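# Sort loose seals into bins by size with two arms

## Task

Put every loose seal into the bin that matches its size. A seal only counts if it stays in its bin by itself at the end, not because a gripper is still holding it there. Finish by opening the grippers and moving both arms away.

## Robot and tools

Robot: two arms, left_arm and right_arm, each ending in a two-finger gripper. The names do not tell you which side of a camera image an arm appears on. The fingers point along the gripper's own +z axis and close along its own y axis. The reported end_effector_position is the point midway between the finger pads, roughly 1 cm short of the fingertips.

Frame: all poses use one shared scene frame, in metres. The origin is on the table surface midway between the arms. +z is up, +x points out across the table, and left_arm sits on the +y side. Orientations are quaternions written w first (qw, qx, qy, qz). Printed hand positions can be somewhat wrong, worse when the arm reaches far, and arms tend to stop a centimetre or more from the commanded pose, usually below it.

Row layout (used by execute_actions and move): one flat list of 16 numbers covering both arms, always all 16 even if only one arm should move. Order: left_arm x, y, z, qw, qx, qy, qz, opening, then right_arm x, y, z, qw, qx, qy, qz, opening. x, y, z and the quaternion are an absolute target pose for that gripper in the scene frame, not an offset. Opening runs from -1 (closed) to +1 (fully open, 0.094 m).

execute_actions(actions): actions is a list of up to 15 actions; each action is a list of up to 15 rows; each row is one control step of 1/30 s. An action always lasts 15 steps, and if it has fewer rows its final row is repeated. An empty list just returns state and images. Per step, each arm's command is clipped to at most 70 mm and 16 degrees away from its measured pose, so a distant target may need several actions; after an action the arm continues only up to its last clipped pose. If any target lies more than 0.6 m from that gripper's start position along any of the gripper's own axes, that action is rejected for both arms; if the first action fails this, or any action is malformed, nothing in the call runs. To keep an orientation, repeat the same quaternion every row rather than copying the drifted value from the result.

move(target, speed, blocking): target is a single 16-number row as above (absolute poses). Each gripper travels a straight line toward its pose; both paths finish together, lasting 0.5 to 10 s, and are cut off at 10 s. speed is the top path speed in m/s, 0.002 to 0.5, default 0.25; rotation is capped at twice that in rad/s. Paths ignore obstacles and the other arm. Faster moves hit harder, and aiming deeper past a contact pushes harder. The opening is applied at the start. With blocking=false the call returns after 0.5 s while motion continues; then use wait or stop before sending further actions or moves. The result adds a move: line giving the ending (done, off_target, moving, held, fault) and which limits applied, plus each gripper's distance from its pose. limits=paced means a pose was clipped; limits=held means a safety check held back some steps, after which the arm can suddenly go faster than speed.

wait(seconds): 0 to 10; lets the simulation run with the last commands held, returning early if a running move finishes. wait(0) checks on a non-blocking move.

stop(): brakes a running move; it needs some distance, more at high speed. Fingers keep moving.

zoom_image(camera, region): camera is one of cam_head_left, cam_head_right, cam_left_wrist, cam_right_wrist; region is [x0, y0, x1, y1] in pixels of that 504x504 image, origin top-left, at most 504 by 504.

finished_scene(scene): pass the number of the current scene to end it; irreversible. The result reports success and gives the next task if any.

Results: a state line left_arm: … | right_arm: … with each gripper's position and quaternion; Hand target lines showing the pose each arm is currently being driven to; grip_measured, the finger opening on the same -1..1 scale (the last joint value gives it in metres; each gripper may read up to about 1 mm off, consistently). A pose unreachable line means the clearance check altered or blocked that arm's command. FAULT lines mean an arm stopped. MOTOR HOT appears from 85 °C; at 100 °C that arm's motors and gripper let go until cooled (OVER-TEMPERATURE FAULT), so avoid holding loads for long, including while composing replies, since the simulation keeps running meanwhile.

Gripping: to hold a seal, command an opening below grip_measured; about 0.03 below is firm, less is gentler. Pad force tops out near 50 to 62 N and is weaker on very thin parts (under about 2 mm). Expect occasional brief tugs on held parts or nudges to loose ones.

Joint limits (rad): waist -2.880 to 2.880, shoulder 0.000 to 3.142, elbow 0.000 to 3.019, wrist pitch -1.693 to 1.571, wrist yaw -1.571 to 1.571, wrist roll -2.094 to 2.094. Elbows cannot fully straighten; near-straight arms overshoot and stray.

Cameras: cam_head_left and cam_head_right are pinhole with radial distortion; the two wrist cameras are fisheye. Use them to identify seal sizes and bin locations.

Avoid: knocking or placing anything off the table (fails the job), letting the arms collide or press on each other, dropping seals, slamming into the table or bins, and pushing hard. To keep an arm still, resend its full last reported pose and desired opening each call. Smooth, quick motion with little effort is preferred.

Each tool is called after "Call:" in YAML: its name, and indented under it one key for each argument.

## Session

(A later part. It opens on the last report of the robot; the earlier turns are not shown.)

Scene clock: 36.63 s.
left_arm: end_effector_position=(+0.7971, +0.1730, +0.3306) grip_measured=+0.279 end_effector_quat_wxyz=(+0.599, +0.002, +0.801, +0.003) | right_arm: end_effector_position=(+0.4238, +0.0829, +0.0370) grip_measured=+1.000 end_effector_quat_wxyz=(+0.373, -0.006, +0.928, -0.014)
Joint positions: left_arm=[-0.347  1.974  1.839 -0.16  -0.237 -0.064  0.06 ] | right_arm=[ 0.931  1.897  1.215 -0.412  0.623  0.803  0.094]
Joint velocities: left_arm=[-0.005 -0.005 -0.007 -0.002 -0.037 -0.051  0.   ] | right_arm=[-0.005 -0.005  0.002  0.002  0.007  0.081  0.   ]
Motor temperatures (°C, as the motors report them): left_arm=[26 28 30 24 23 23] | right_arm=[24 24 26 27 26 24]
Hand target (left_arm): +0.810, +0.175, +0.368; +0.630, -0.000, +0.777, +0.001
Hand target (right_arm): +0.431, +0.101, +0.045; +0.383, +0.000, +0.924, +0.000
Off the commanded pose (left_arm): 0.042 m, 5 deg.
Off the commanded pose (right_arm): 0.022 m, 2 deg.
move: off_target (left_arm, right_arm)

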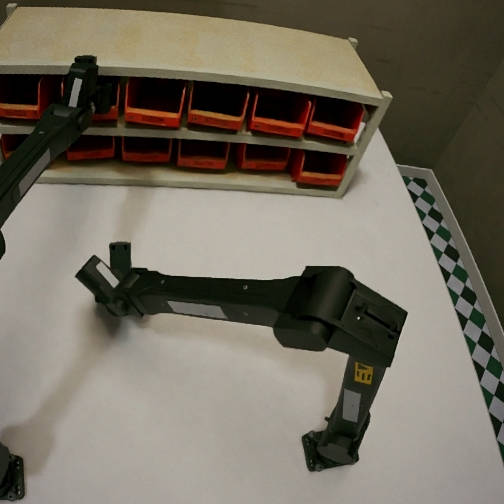

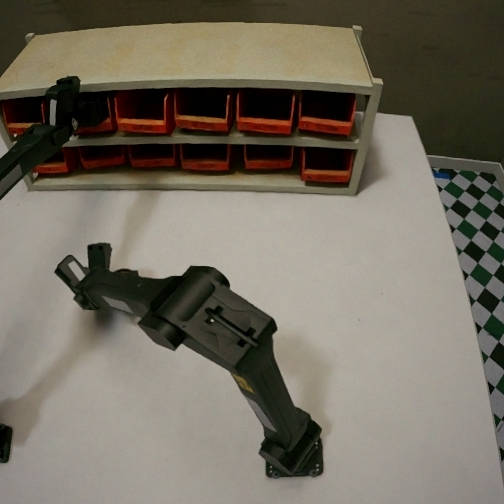

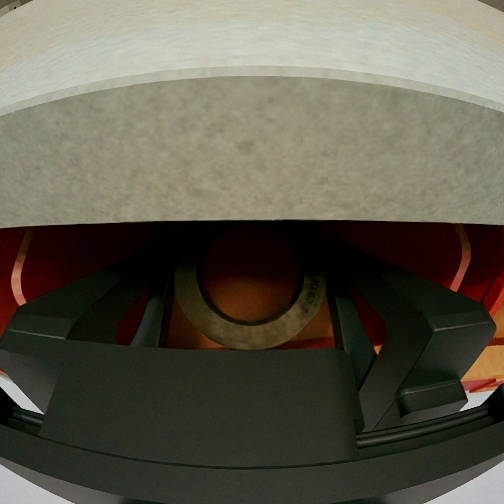

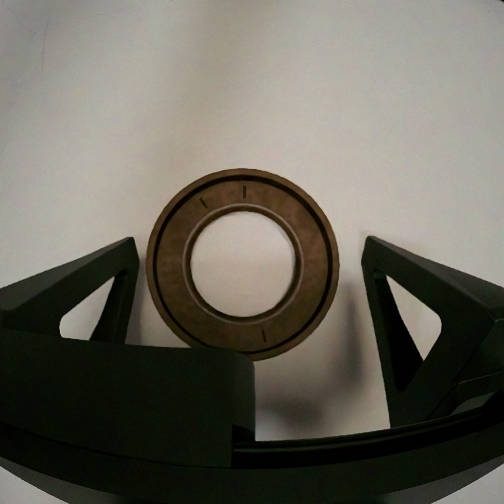

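Call:
execute_actions:
  actions:
    - [[0.82,0.175,0.368,0.63,0,0.777,0,0.25,0.435,0.106,0.04,0.383,0,0.924,0,1]]
    - [[0.82,0.175,0.368,0.63,0,0.777,0,0.42,0.435,0.106,0.033,0.383,0,0.924,0,1]]

Call:
move:
  target: [0.66,0.18,0.37,0.6,0,0.8,0,0.42,0.435,0.106,0.033,0.383,0,0.924,0,1]
  speed: 0.2

Scene clock: 38.70 s.
left_arm: end_effector_position=(+0.8012, +0.1718, +0.3383) grip_measured=+0.418 end_effector_quat_wxyz=(+0.605, +0.002, +0.796, +0.001) | right_arm: end_effector_position=(+0.4267, +0.0872, +0.0256) grip_measured=+1.000 end_effector_quat_wxyz=(+0.371, -0.007, +0.928, -0.016)
Joint positions: left_arm=[-0.347  1.981  1.862 -0.16  -0.234 -0.063  0.067] | right_arm=[ 0.931  1.928  1.23  -0.402  0.623  0.803  0.094]
Joint velocities: left_arm=[-0.005  0.005 -0.007 -0.002  0.051  0.022 -0.   ] | right_arm=[ 0.005 -0.005 -0.022 -0.002 -0.037  0.037  0.   ]
Motor temperatures (°C, as the motors report them): left_arm=[26 28 31 25 23 23] | right_arm=[24 24 26 27 26 24]
Hand target (left_arm): +0.815, +0.176, +0.368; +0.630, -0.000, +0.777, +0.000
Hand target (right_arm): +0.434, +0.105, +0.033; +0.383, -0.000, +0.924, +0.000
Off the commanded pose (left_arm): 0.035 m, 4 deg.
Off the commanded pose (right_arm): 0.022 m, 2 deg.

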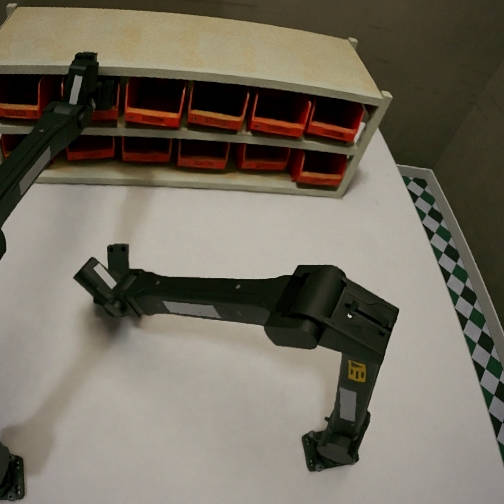

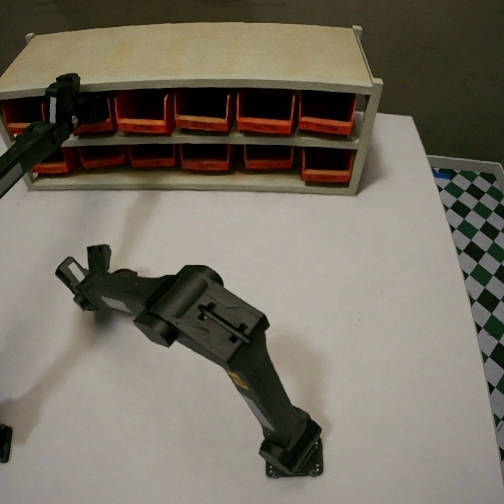

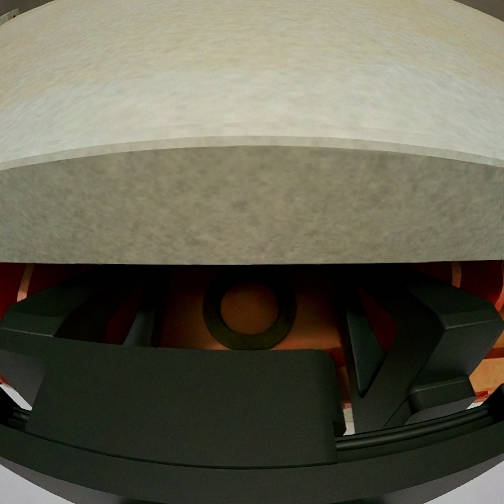

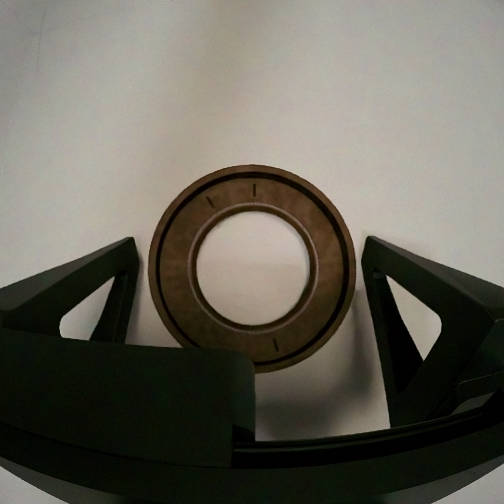

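Scene clock: 39.90 s.
left_arm: end_effector_position=(+0.6639, +0.1843, +0.3551) grip_measured=+0.418 end_effector_quat_wxyz=(+0.586, +0.007, +0.810, +0.008) | right_arm: end_effector_position=(+0.4267, +0.0872, +0.0256) grip_measured=+1.000 end_effector_quat_wxyz=(+0.371, -0.007, +0.928, -0.016)
Joint positions: left_arm=[-0.386  1.617  1.426 -0.138 -0.274 -0.071  0.067] | right_arm=[ 0.931  1.928  1.23  -0.402  0.623  0.803  0.094]
Joint velocities: left_arm=[-0.015  0.005 -0.012 -0.022  0.007 -0.037  0.   ] | right_arm=[ 0.005 -0.005  0.012 -0.007  0.037  0.051  0.   ]
Motor temperatures (°C, as the motors report them): left_arm=[26 28 31 25 23 23] | right_arm=[24 25 26 27 26 24]
Hand target (left_arm): +0.660, +0.182, +0.369; +0.600, -0.000, +0.800, -0.001
Hand target (right_arm): +0.434, +0.105, +0.033; +0.383, -0.000, +0.924, +0.000
Off the commanded pose (left_arm): 0.016 m, 2 deg.
Off the commanded pose (right_arm): 0.022 m, 2 deg.
move: off_target (left_arm, right_arm)

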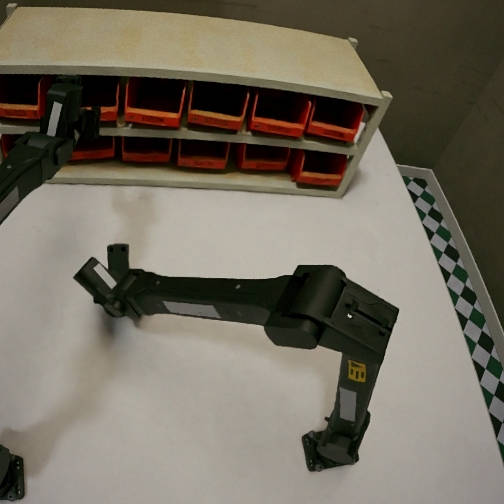

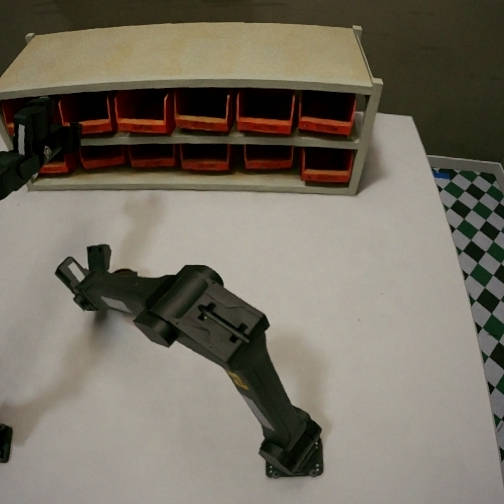

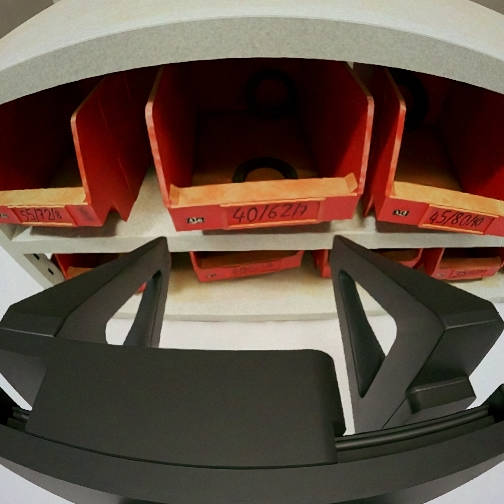

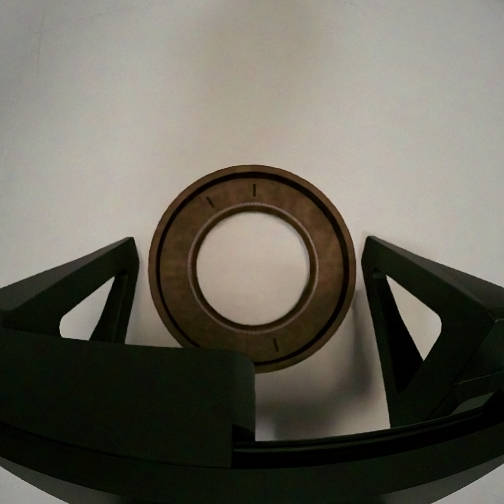

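One in. Measure the large one.

Call:
move:
  target: [0.5,0.38,0.3,0.6,0,0.8,0,0.42,0.435,0.105,0.018,0.383,0,0.924,0,1]

Call:
execute_actions:
  actions:
    - [[0.5,0.38,0.3,0.6,0,0.8,0,0.42,0.435,0.105,0.018,0.383,0,0.924,0,0.84]]

Scene clock: 42.30 s.
left_arm: end_effector_position=(+0.5054, +0.3864, +0.2817) grip_measured=+0.418 end_effector_quat_wxyz=(+0.581, -0.007, +0.814, +0.000) | right_arm: end_effector_position=(+0.4298, +0.0910, +0.0215) grip_measured=+1.000 end_effector_quat_wxyz=(+0.378, -0.003, +0.926, -0.010)
Joint positions: left_arm=[0.022 1.212 0.817 0.062 0.108 0.029 0.067] | right_arm=[ 0.932  1.941  1.23  -0.368  0.628  0.803  0.094]
Joint velocities: left_arm=[-0.005 -0.015  0.002 -0.007 -0.066 -0.022  0.   ] | right_arm=[-0.005 -0.005 -0.002 -0.002 -0.081 -0.081  0.   ]
Motor temperatures (°C, as the motors report them): left_arm=[26 28 30 25 23 23] | right_arm=[24 25 26 27 26 24]
Hand target (left_arm): +0.504, +0.383, +0.299; +0.600, +0.003, +0.800, +0.005
Hand target (right_arm): +0.435, +0.104, +0.018; +0.383, -0.000, +0.924, +0.000
Off the commanded pose (left_arm): 0.020 m, 3 deg.
Off the commanded pose (right_arm): 0.015 m, 1 deg.
move: off_target (left_arm, right_arm)

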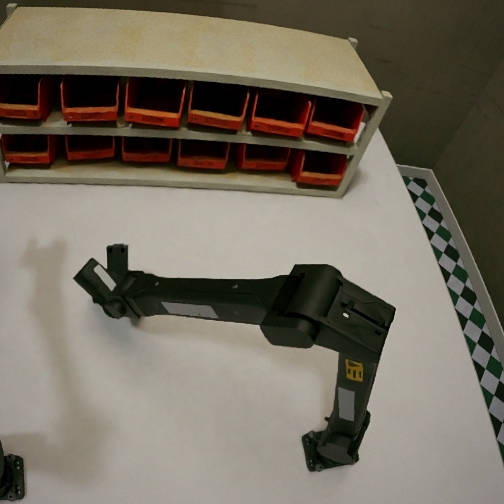

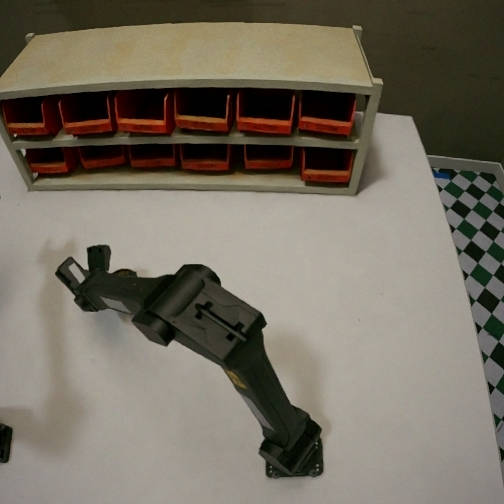

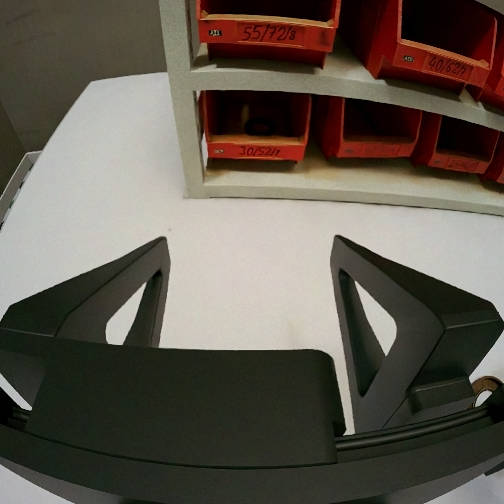

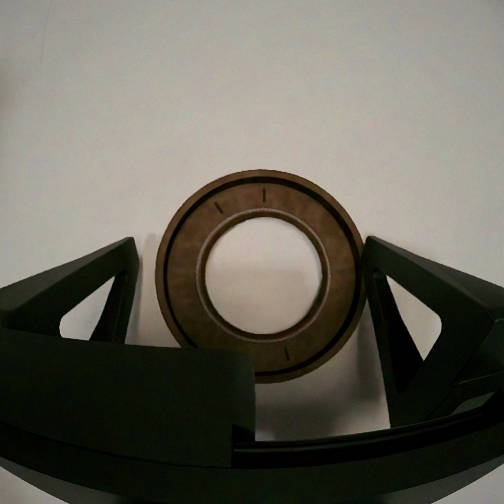

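Scene clock: 42.80 s.
left_arm: end_effector_position=(+0.5022, +0.3854, +0.2864) grip_measured=+0.418 end_effector_quat_wxyz=(+0.585, -0.007, +0.811, +0.001) | right_arm: end_effector_position=(+0.4295, +0.0912, +0.0175) grip_measured=+0.841 end_effector_quat_wxyz=(+0.378, -0.004, +0.926, -0.011)
Joint positions: left_arm=[0.021 1.198 0.812 0.062 0.108 0.029 0.067] | right_arm=[ 0.932  1.949  1.23  -0.364  0.629  0.803  0.087]
Joint velocities: left_arm=[ 0.005  0.005 -0.012 -0.002 -0.022  0.007 -0.001] | right_arm=[-0.015 -0.015 -0.007  0.007 -0.022  0.007 -0.   ]
Motor temperatures (°C, as the motors report them): left_arm=[26 28 30 25 23 23] | right_arm=[24 25 26 27 26 24]
Hand target (left_arm): +0.499, +0.380, +0.300; +0.600, -0.000, +0.800, -0.000
Hand target (right_arm): +0.435, +0.105, +0.018; +0.383, -0.000, +0.924, +0.000
Off the commanded pose (left_arm): 0.015 m, 2 deg.
Off the commanded pose (right_arm): 0.015 m, 1 deg.

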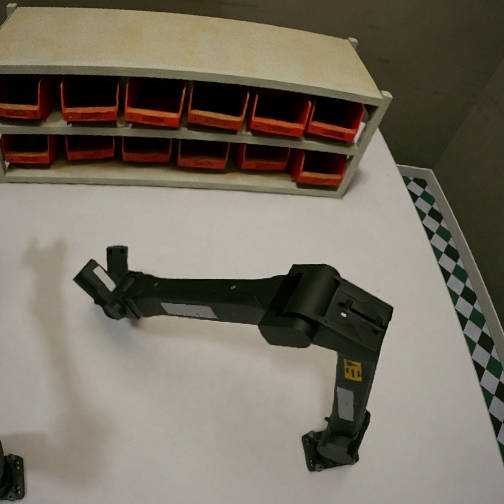

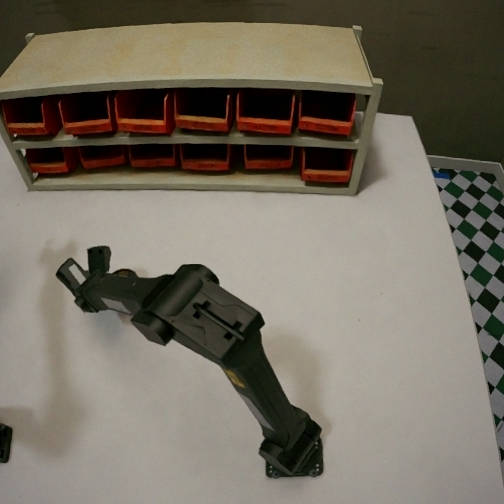

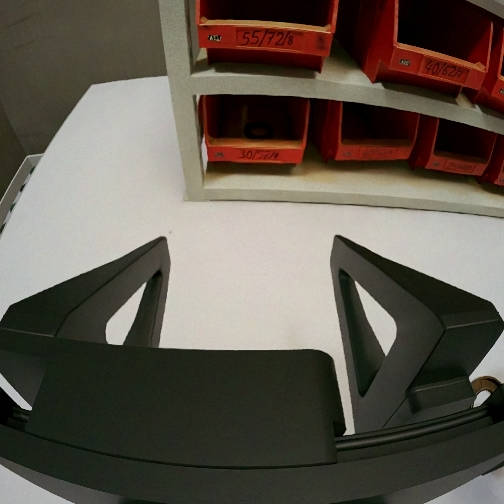

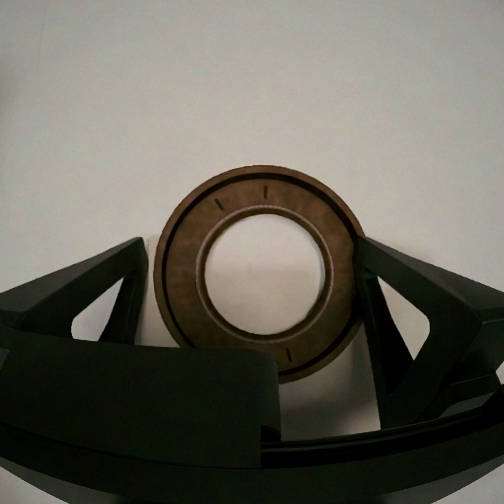

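Call:
execute_actions:
  actions:
    - [[0.5,0.38,0.3,0.6,0,0.8,0,0.42,0.435,0.105,0.055,0.383,0,0.924,0,0.84]]
    - [[0.5,0.38,0.3,0.6,0,0.8,0,0.42,0.43,0.08,0.055,0.383,0,0.924,0,0.3]]
    - [[0.5,0.38,0.3,0.6,0,0.8,0,0.42,0.428,0.055,0.04,0.383,0,0.924,0,-0.1]]

Scene clock: 48.00 s.
left_arm: end_effector_position=(+0.5022, +0.3854, +0.2864) grip_measured=+0.418 end_effector_quat_wxyz=(+0.585, -0.007, +0.811, +0.001) | right_arm: end_effector_position=(+0.4227, +0.0473, +0.0274) grip_measured=-0.099 end_effector_quat_wxyz=(+0.373, -0.002, +0.928, -0.014)
Joint positions: left_arm=[0.021 1.198 0.812 0.062 0.108 0.029 0.067] | right_arm=[ 0.894  1.854  1.109 -0.33   0.609  0.771  0.042]
Joint velocities: left_arm=[ 0.005 -0.005 -0.002 -0.007  0.007 -0.037 -0.001] | right_arm=[ 0.005 -0.015  0.002 -0.007 -0.066 -0.007  0.001]
Motor temperatures (°C, as the motors report them): left_arm=[26 28 30 25 23 23] | right_arm=[24 25 26 27 26 24]
Hand target (left_arm): +0.500, +0.380, +0.300; +0.600, -0.000, +0.800, -0.000
Hand target (right_arm): +0.428, +0.055, +0.040; +0.383, -0.000, +0.924, -0.000
Off the commanded pose (left_arm): 0.015 m, 2 deg.
Off the commanded pose (right_arm): 0.016 m, 2 deg.

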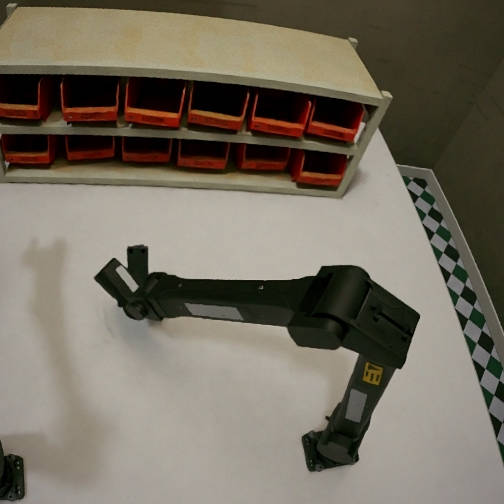

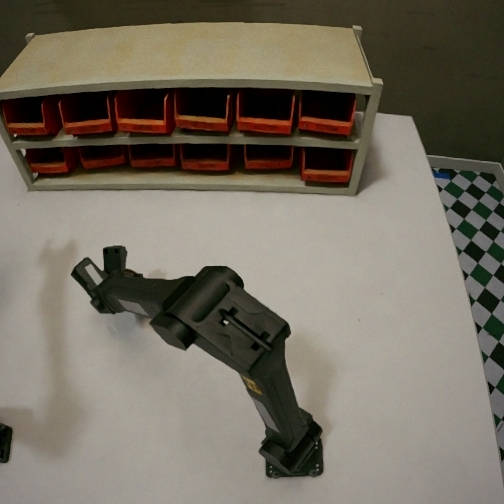

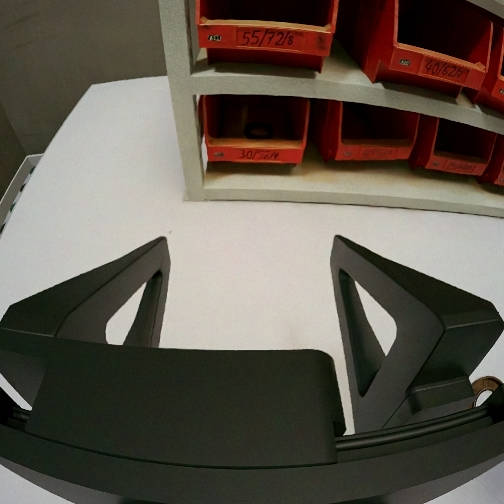

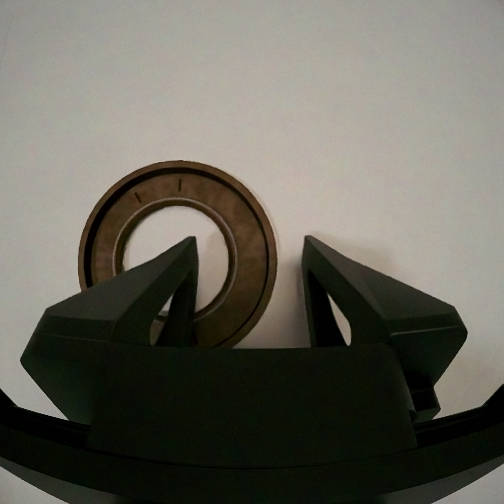

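Call:
execute_actions:
  actions:
    - [[0.5,0.38,0.3,0.6,0,0.8,0,0.42,0.43,0.055,0.02,0.383,0,0.924,0,-0.1]]
    - [[0.5,0.38,0.3,0.6,0,0.8,0,0.42,0.43,0.055,0.01,0.383,0,0.924,0,-0.1]]
    - [[0.5,0.38,0.3,0.6,0,0.8,0,0.42,0.43,0.055,0.01,0.383,0,0.924,0,-0.63]]

Scene clock: 50.83 s.
left_arm: end_effector_position=(+0.5022, +0.3854, +0.2864) grip_measured=+0.418 end_effector_quat_wxyz=(+0.585, -0.007, +0.811, +0.001) | right_arm: end_effector_position=(+0.4275, +0.0541, +0.0159) grip_measured=-0.598 end_effector_quat_wxyz=(+0.383, +0.001, +0.924, -0.001)
Joint positions: left_arm=[0.021 1.198 0.812 0.062 0.108 0.029 0.067] | right_arm=[ 0.894  1.885  1.104 -0.256  0.607  0.767  0.019]
Joint velocities: left_arm=[-0.005  0.005  0.007 -0.007  0.051 -0.022 -0.001] | right_arm=[-0.005  0.005  0.017 -0.002 -0.037  0.037  0.   ]
Motor temperatures (°C, as the motors report them): left_arm=[26 28 30 25 23 23] | right_arm=[24 25 26 27 26 24]
Hand target (left_arm): +0.500, +0.380, +0.300; +0.600, -0.000, +0.800, -0.000
Hand target (right_arm): +0.430, +0.055, +0.010; +0.383, -0.000, +0.924, -0.000
Off the commanded pose (left_arm): 0.015 m, 2 deg.
Off the commanded pose (right_arm): 0.006 m, 0 deg.

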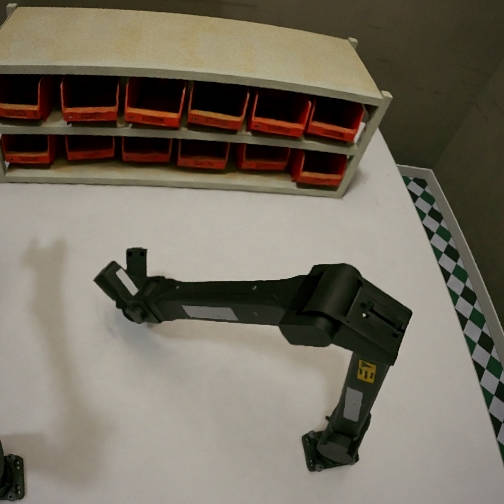

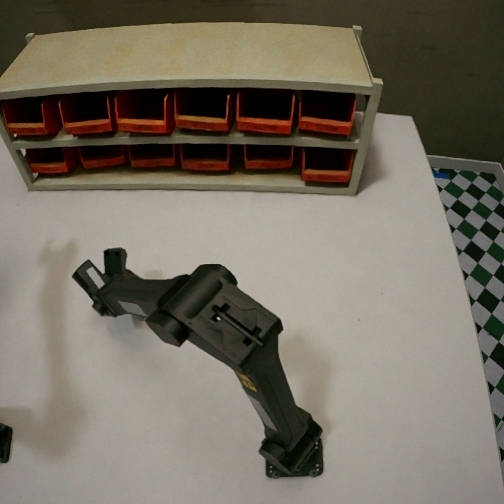

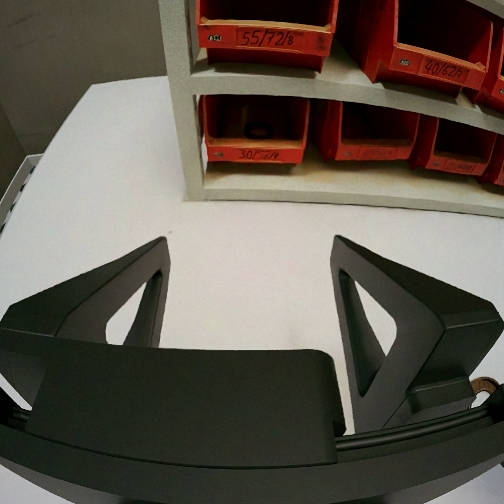

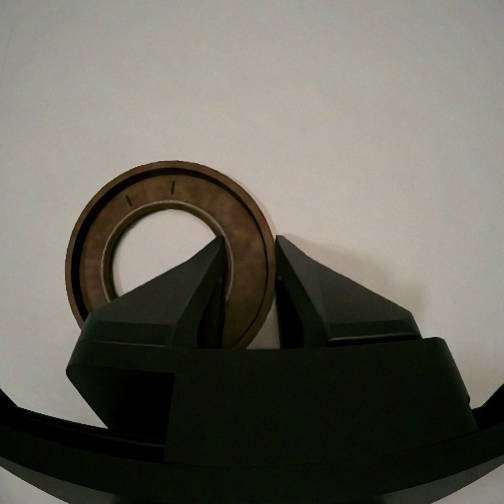

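Call:
move:
  target: [0.5,0.38,0.3,0.6,0,0.8,0,0.42,0.43,0.03,0.1,0.383,0,0.924,0,-0.635]

Call:
move:
  target: [0.5,0.38,0.3,0.6,0,0.8,0,0.42,0.67,-0.465,0.37,0.58,0.207,0.773,-0.155,-0.635]
  speed: 0.3

Scene clock: 53.13 s.
left_arm: end_effector_position=(+0.5022, +0.3854, +0.2864) grip_measured=+0.418 end_effector_quat_wxyz=(+0.585, -0.007, +0.811, +0.001) | right_arm: end_effector_position=(+0.4253, +0.0254, +0.0972) grip_measured=-0.598 end_effector_quat_wxyz=(+0.383, +0.002, +0.924, -0.001)
Joint positions: left_arm=[0.021 1.198 0.812 0.062 0.108 0.029 0.067] | right_arm=[ 0.863  1.692  1.09  -0.417  0.591  0.736  0.019]
Joint velocities: left_arm=[-0.005 -0.005 -0.022 -0.002  0.007  0.007  0.   ] | right_arm=[ 0.015 -0.005 -0.002 -0.012  0.007  0.022  0.001]
Motor temperatures (°C, as the motors report them): left_arm=[26 28 30 25 23 23] | right_arm=[24 25 26 27 26 24]
Hand target (left_arm): +0.500, +0.380, +0.300; +0.600, -0.000, +0.800, -0.000
Hand target (right_arm): +0.430, +0.030, +0.101; +0.383, -0.000, +0.924, +0.000
Off the commanded pose (left_arm): 0.015 m, 2 deg.
Off the commanded pose (right_arm): 0.007 m, 0 deg.
move: off_target (left_arm)

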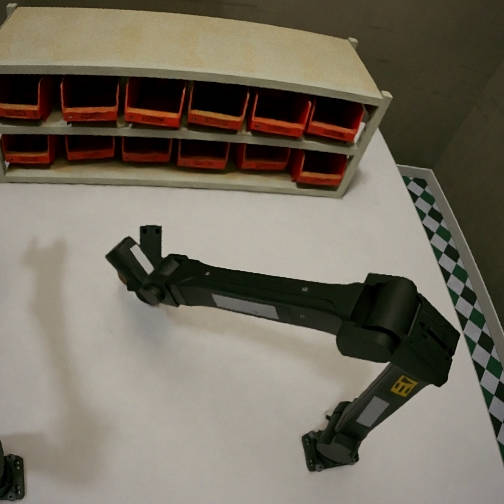

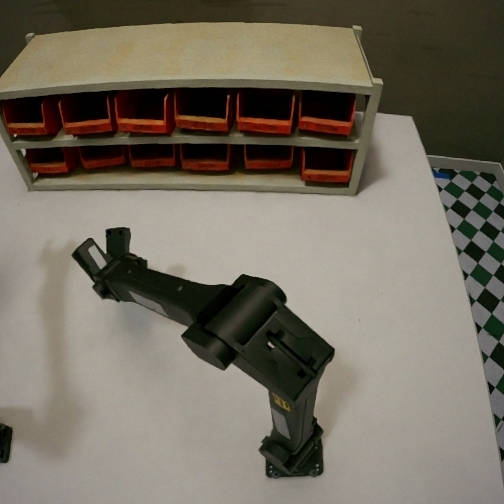

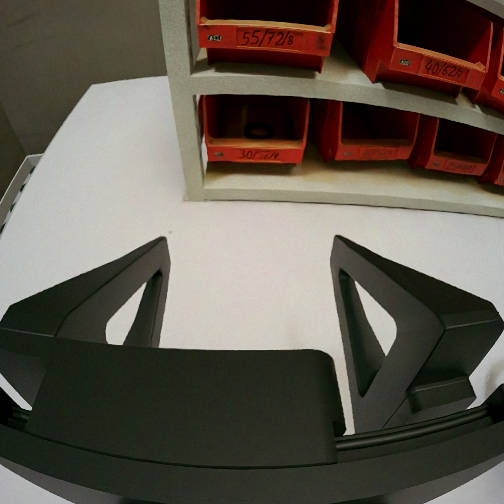

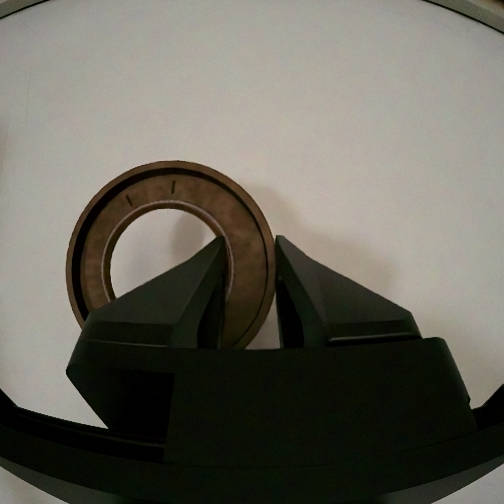

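Scene clock: 55.67 s.
left_arm: end_effector_position=(+0.5022, +0.3854, +0.2864) grip_measured=+0.418 end_effector_quat_wxyz=(+0.585, -0.007, +0.811, +0.001) | right_arm: end_effector_position=(+0.6505, -0.4780, +0.3381) grip_measured=-0.598 end_effector_quat_wxyz=(+0.560, +0.203, +0.787, -0.161)
Joint positions: left_arm=[0.021 1.198 0.812 0.062 0.108 0.029 0.067] | right_arm=[-0.114  1.521  1.276 -0.117  0.434  0.13   0.019]
Joint velocities: left_arm=[-0.005 -0.005 -0.012 -0.007  0.022 -0.007 -0.001] | right_arm=[-0.005 -0.015 -0.017 -0.002  0.022 -0.007 -0.001]
Motor temperatures (°C, as the motors report them): left_arm=[26 28 30 25 23 23] | right_arm=[24 25 26 27 26 24]
Hand target (left_arm): +0.500, +0.380, +0.300; +0.600, -0.000, +0.800, -0.000
Hand target (right_arm): +0.664, -0.474, +0.373; +0.588, +0.201, +0.768, -0.155
Off the commanded pose (left_arm): 0.015 m, 2 deg.
Off the commanded pose (right_arm): 0.040 m, 3 deg.
move: off_target (left_arm, right_arm)

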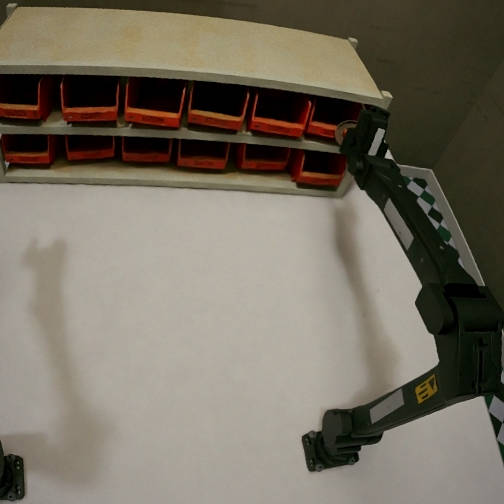

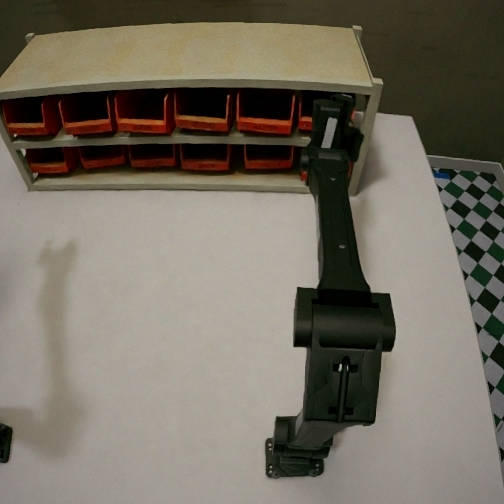

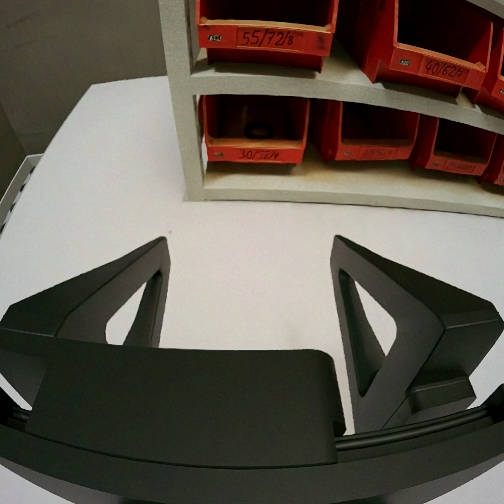

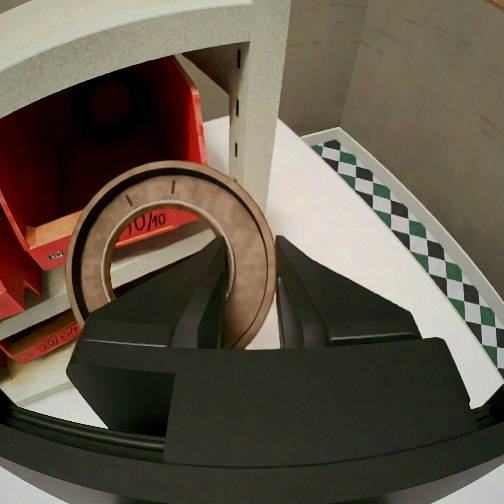

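Call:
move:
  target: [0.5,0.38,0.3,0.6,0,0.8,0,0.42,0.725,-0.45,0.38,0.58,0.207,0.773,-0.155,-0.635]
  speed: 0.1

Scene clock: 58.03 s.
left_arm: end_effector_position=(+0.5022, +0.3854, +0.2864) grip_measured=+0.418 end_effector_quat_wxyz=(+0.585, -0.007, +0.811, +0.001) | right_arm: end_effector_position=(+0.7124, -0.4530, +0.3532) grip_measured=-0.598 end_effector_quat_wxyz=(+0.563, +0.201, +0.785, -0.161)
Joint positions: left_arm=[0.021 1.198 0.812 0.062 0.108 0.029 0.067] | right_arm=[-0.063  1.666  1.488 -0.184  0.478  0.145  0.019]
Joint velocities: left_arm=[-0.024 -0.015  0.007  0.002  0.051 -0.007 -0.001] | right_arm=[-0.005  0.005  0.002 -0.007 -0.007 -0.022  0.   ]
Motor temperatures (°C, as the motors report them): left_arm=[26 28 29 25 23 23] | right_arm=[24 25 27 27 26 24]
Hand target (left_arm): +0.500, +0.380, +0.300; +0.600, -0.000, +0.800, -0.000
Hand target (right_arm): +0.723, -0.450, +0.379; +0.580, +0.207, +0.773, -0.154
Off the commanded pose (left_arm): 0.015 m, 2 deg.
Off the commanded pose (right_arm): 0.030 m, 3 deg.
move: off_target (left_arm, right_arm)

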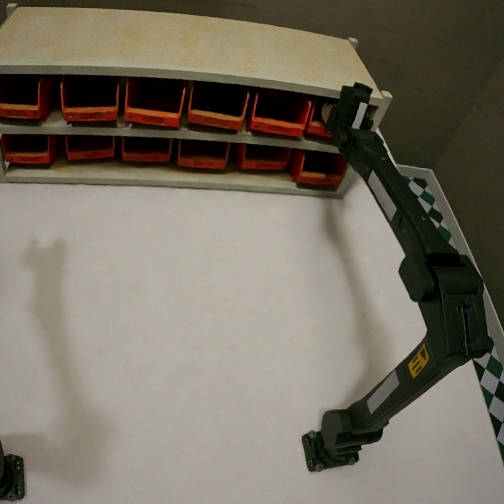

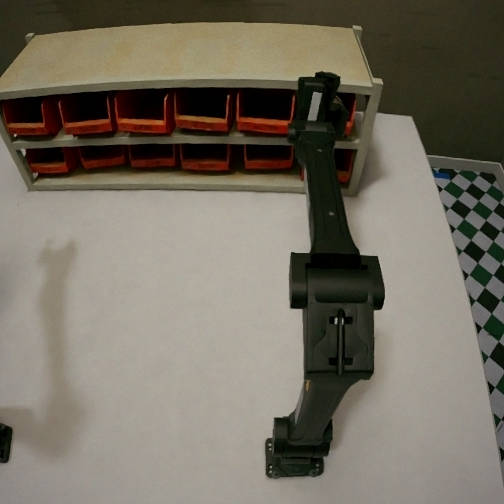

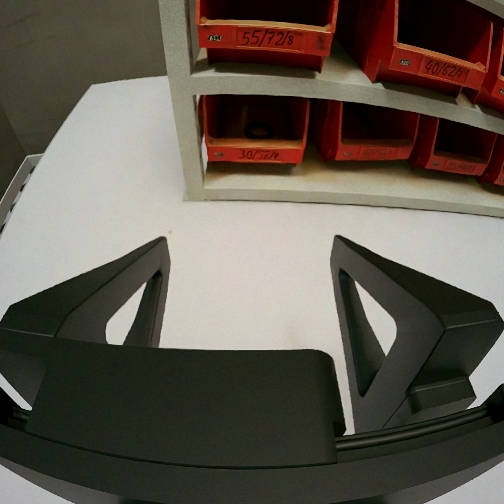

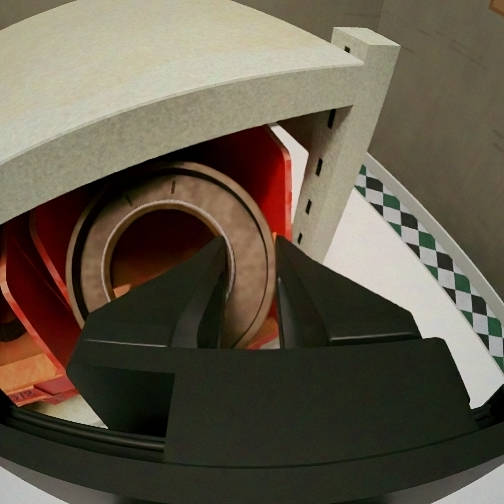

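Call:
move:
  target: [0.5,0.38,0.3,0.6,0,0.8,0,0.42,0.77,-0.453,0.365,0.611,0.137,0.773,-0.108,-0.635]
  speed: 0.06

Scene clock: 61.63 s.
left_arm: end_effector_position=(+0.5022, +0.3854, +0.2864) grip_measured=+0.418 end_effector_quat_wxyz=(+0.585, -0.007, +0.811, +0.001) | right_arm: end_effector_position=(+0.7522, -0.4489, +0.3308) grip_measured=-0.598 end_effector_quat_wxyz=(+0.582, +0.135, +0.795, -0.109)
Joint positions: left_arm=[0.021 1.198 0.812 0.062 0.108 0.029 0.067] | right_arm=[-0.098  1.748  1.522 -0.091  0.283  0.073  0.019]
Joint velocities: left_arm=[-0.015 -0.005  0.027 -0.012  0.022  0.022  0.   ] | right_arm=[-0.015 -0.015 -0.002 -0.012 -0.022 -0.037 -0.001]
Motor temperatures (°C, as the motors report them): left_arm=[26 28 29 25 23 23] | right_arm=[24 25 27 27 26 24]
Hand target (left_arm): +0.500, +0.380, +0.300; +0.600, -0.000, +0.800, -0.000
Hand target (right_arm): +0.766, -0.454, +0.365; +0.610, +0.136, +0.773, -0.108
Off the commanded pose (left_arm): 0.015 m, 2 deg.
Off the commanded pose (right_arm): 0.039 m, 4 deg.
move: off_target (left_arm, right_arm)

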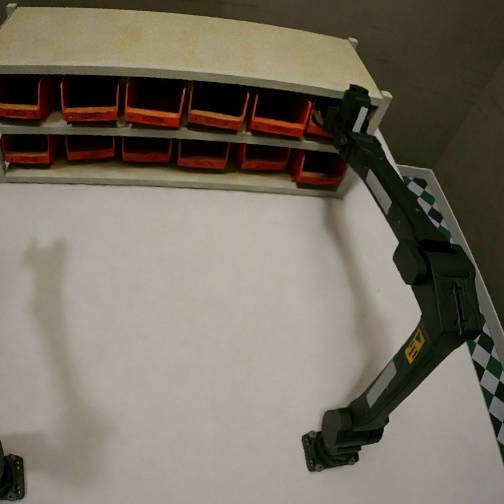

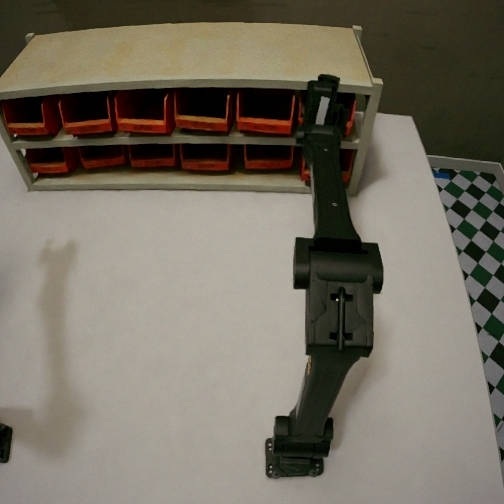

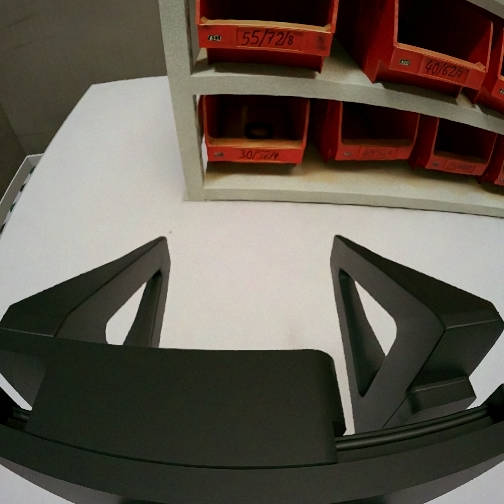

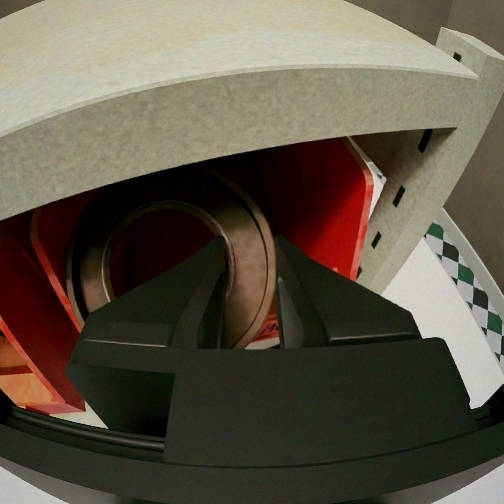

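Call:
move:
  target: [0.5,0.38,0.3,0.6,0,0.8,0,0.42,0.805,-0.463,0.372,0.62,0.137,0.765,-0.11,-0.635]
  speed: 0.05

Call:
zoom_image:
  camera: "cam_head_left"
  region: [280, 60, 400, 180]

Scene clock: 64.60 s.
left_arm: end_effector_position=(+0.5022, +0.3854, +0.2864) grip_measured=+0.418 end_effector_quat_wxyz=(+0.585, -0.007, +0.811, +0.001) | right_arm: end_effector_position=(+0.7877, -0.4570, +0.3325) grip_measured=-0.598 end_effector_quat_wxyz=(+0.591, +0.133, +0.788, -0.111)
Joint positions: left_arm=[0.021 1.198 0.812 0.062 0.108 0.029 0.067] | right_arm=[-0.107  1.839  1.638 -0.091  0.276  0.063  0.019]
Joint velocities: left_arm=[-0.015  0.005 -0.017  0.007 -0.066 -0.022  0.001] | right_arm=[-0.005 -0.005 -0.017 -0.022  0.081  0.007 -0.   ]
Motor temperatures (°C, as the motors report them): left_arm=[26 28 29 25 23 23] | right_arm=[24 25 28 27 26 24]
Hand target (left_arm): +0.500, +0.380, +0.300; +0.600, -0.000, +0.800, -0.000
Hand target (right_arm): +0.800, -0.463, +0.371; +0.620, +0.136, +0.765, -0.110
Off the commanded pose (left_arm): 0.015 m, 2 deg.
Off the commanded pose (right_arm): 0.044 m, 4 deg.
move: off_target (left_arm, right_arm)

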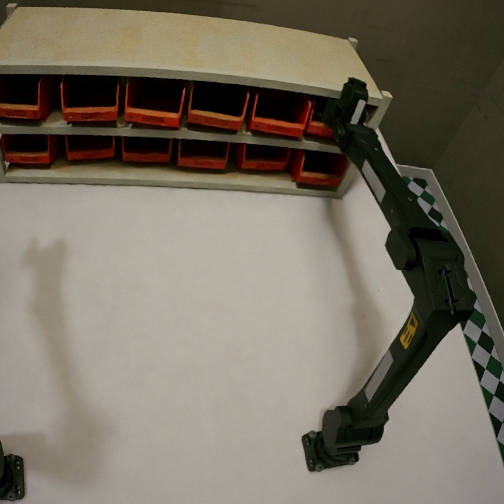

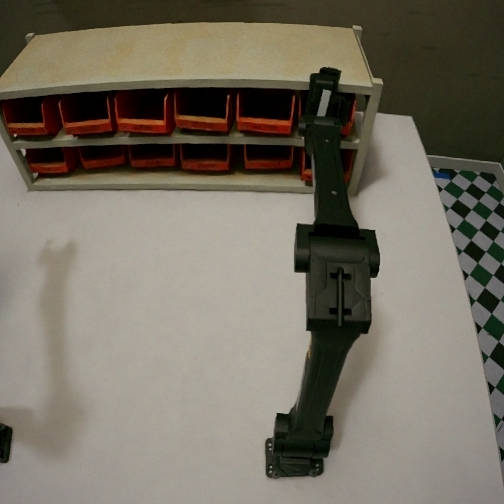

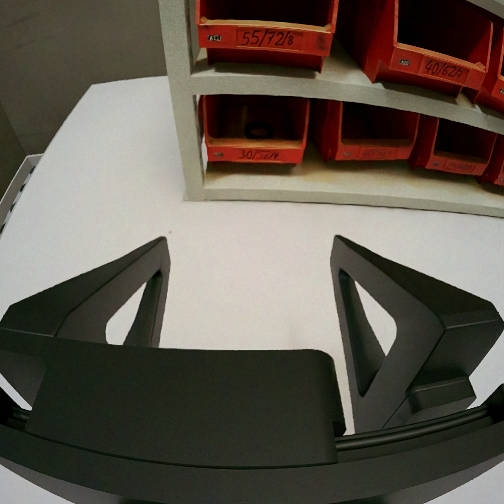

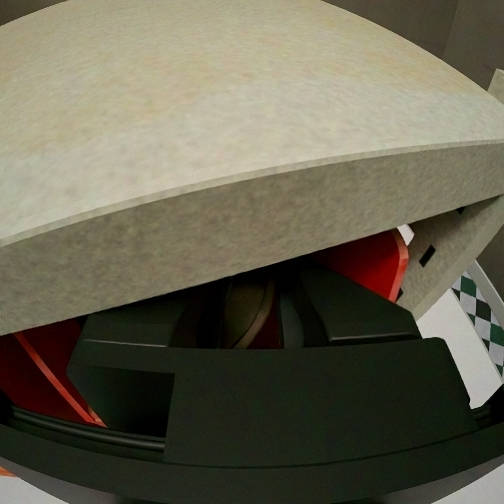

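Region (280, 60, 400, 180) of cam_head_left's 504x504 image, scaled by 4.200, with more detail than that image has.

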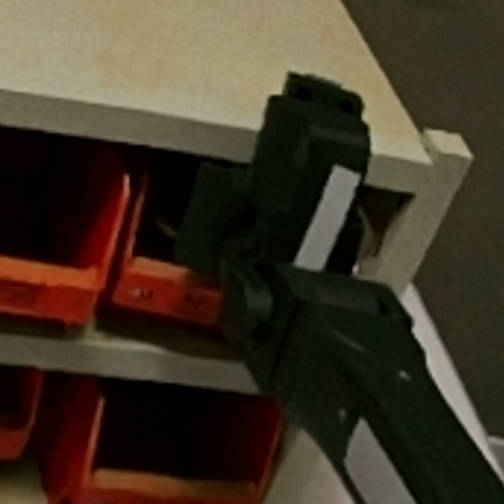

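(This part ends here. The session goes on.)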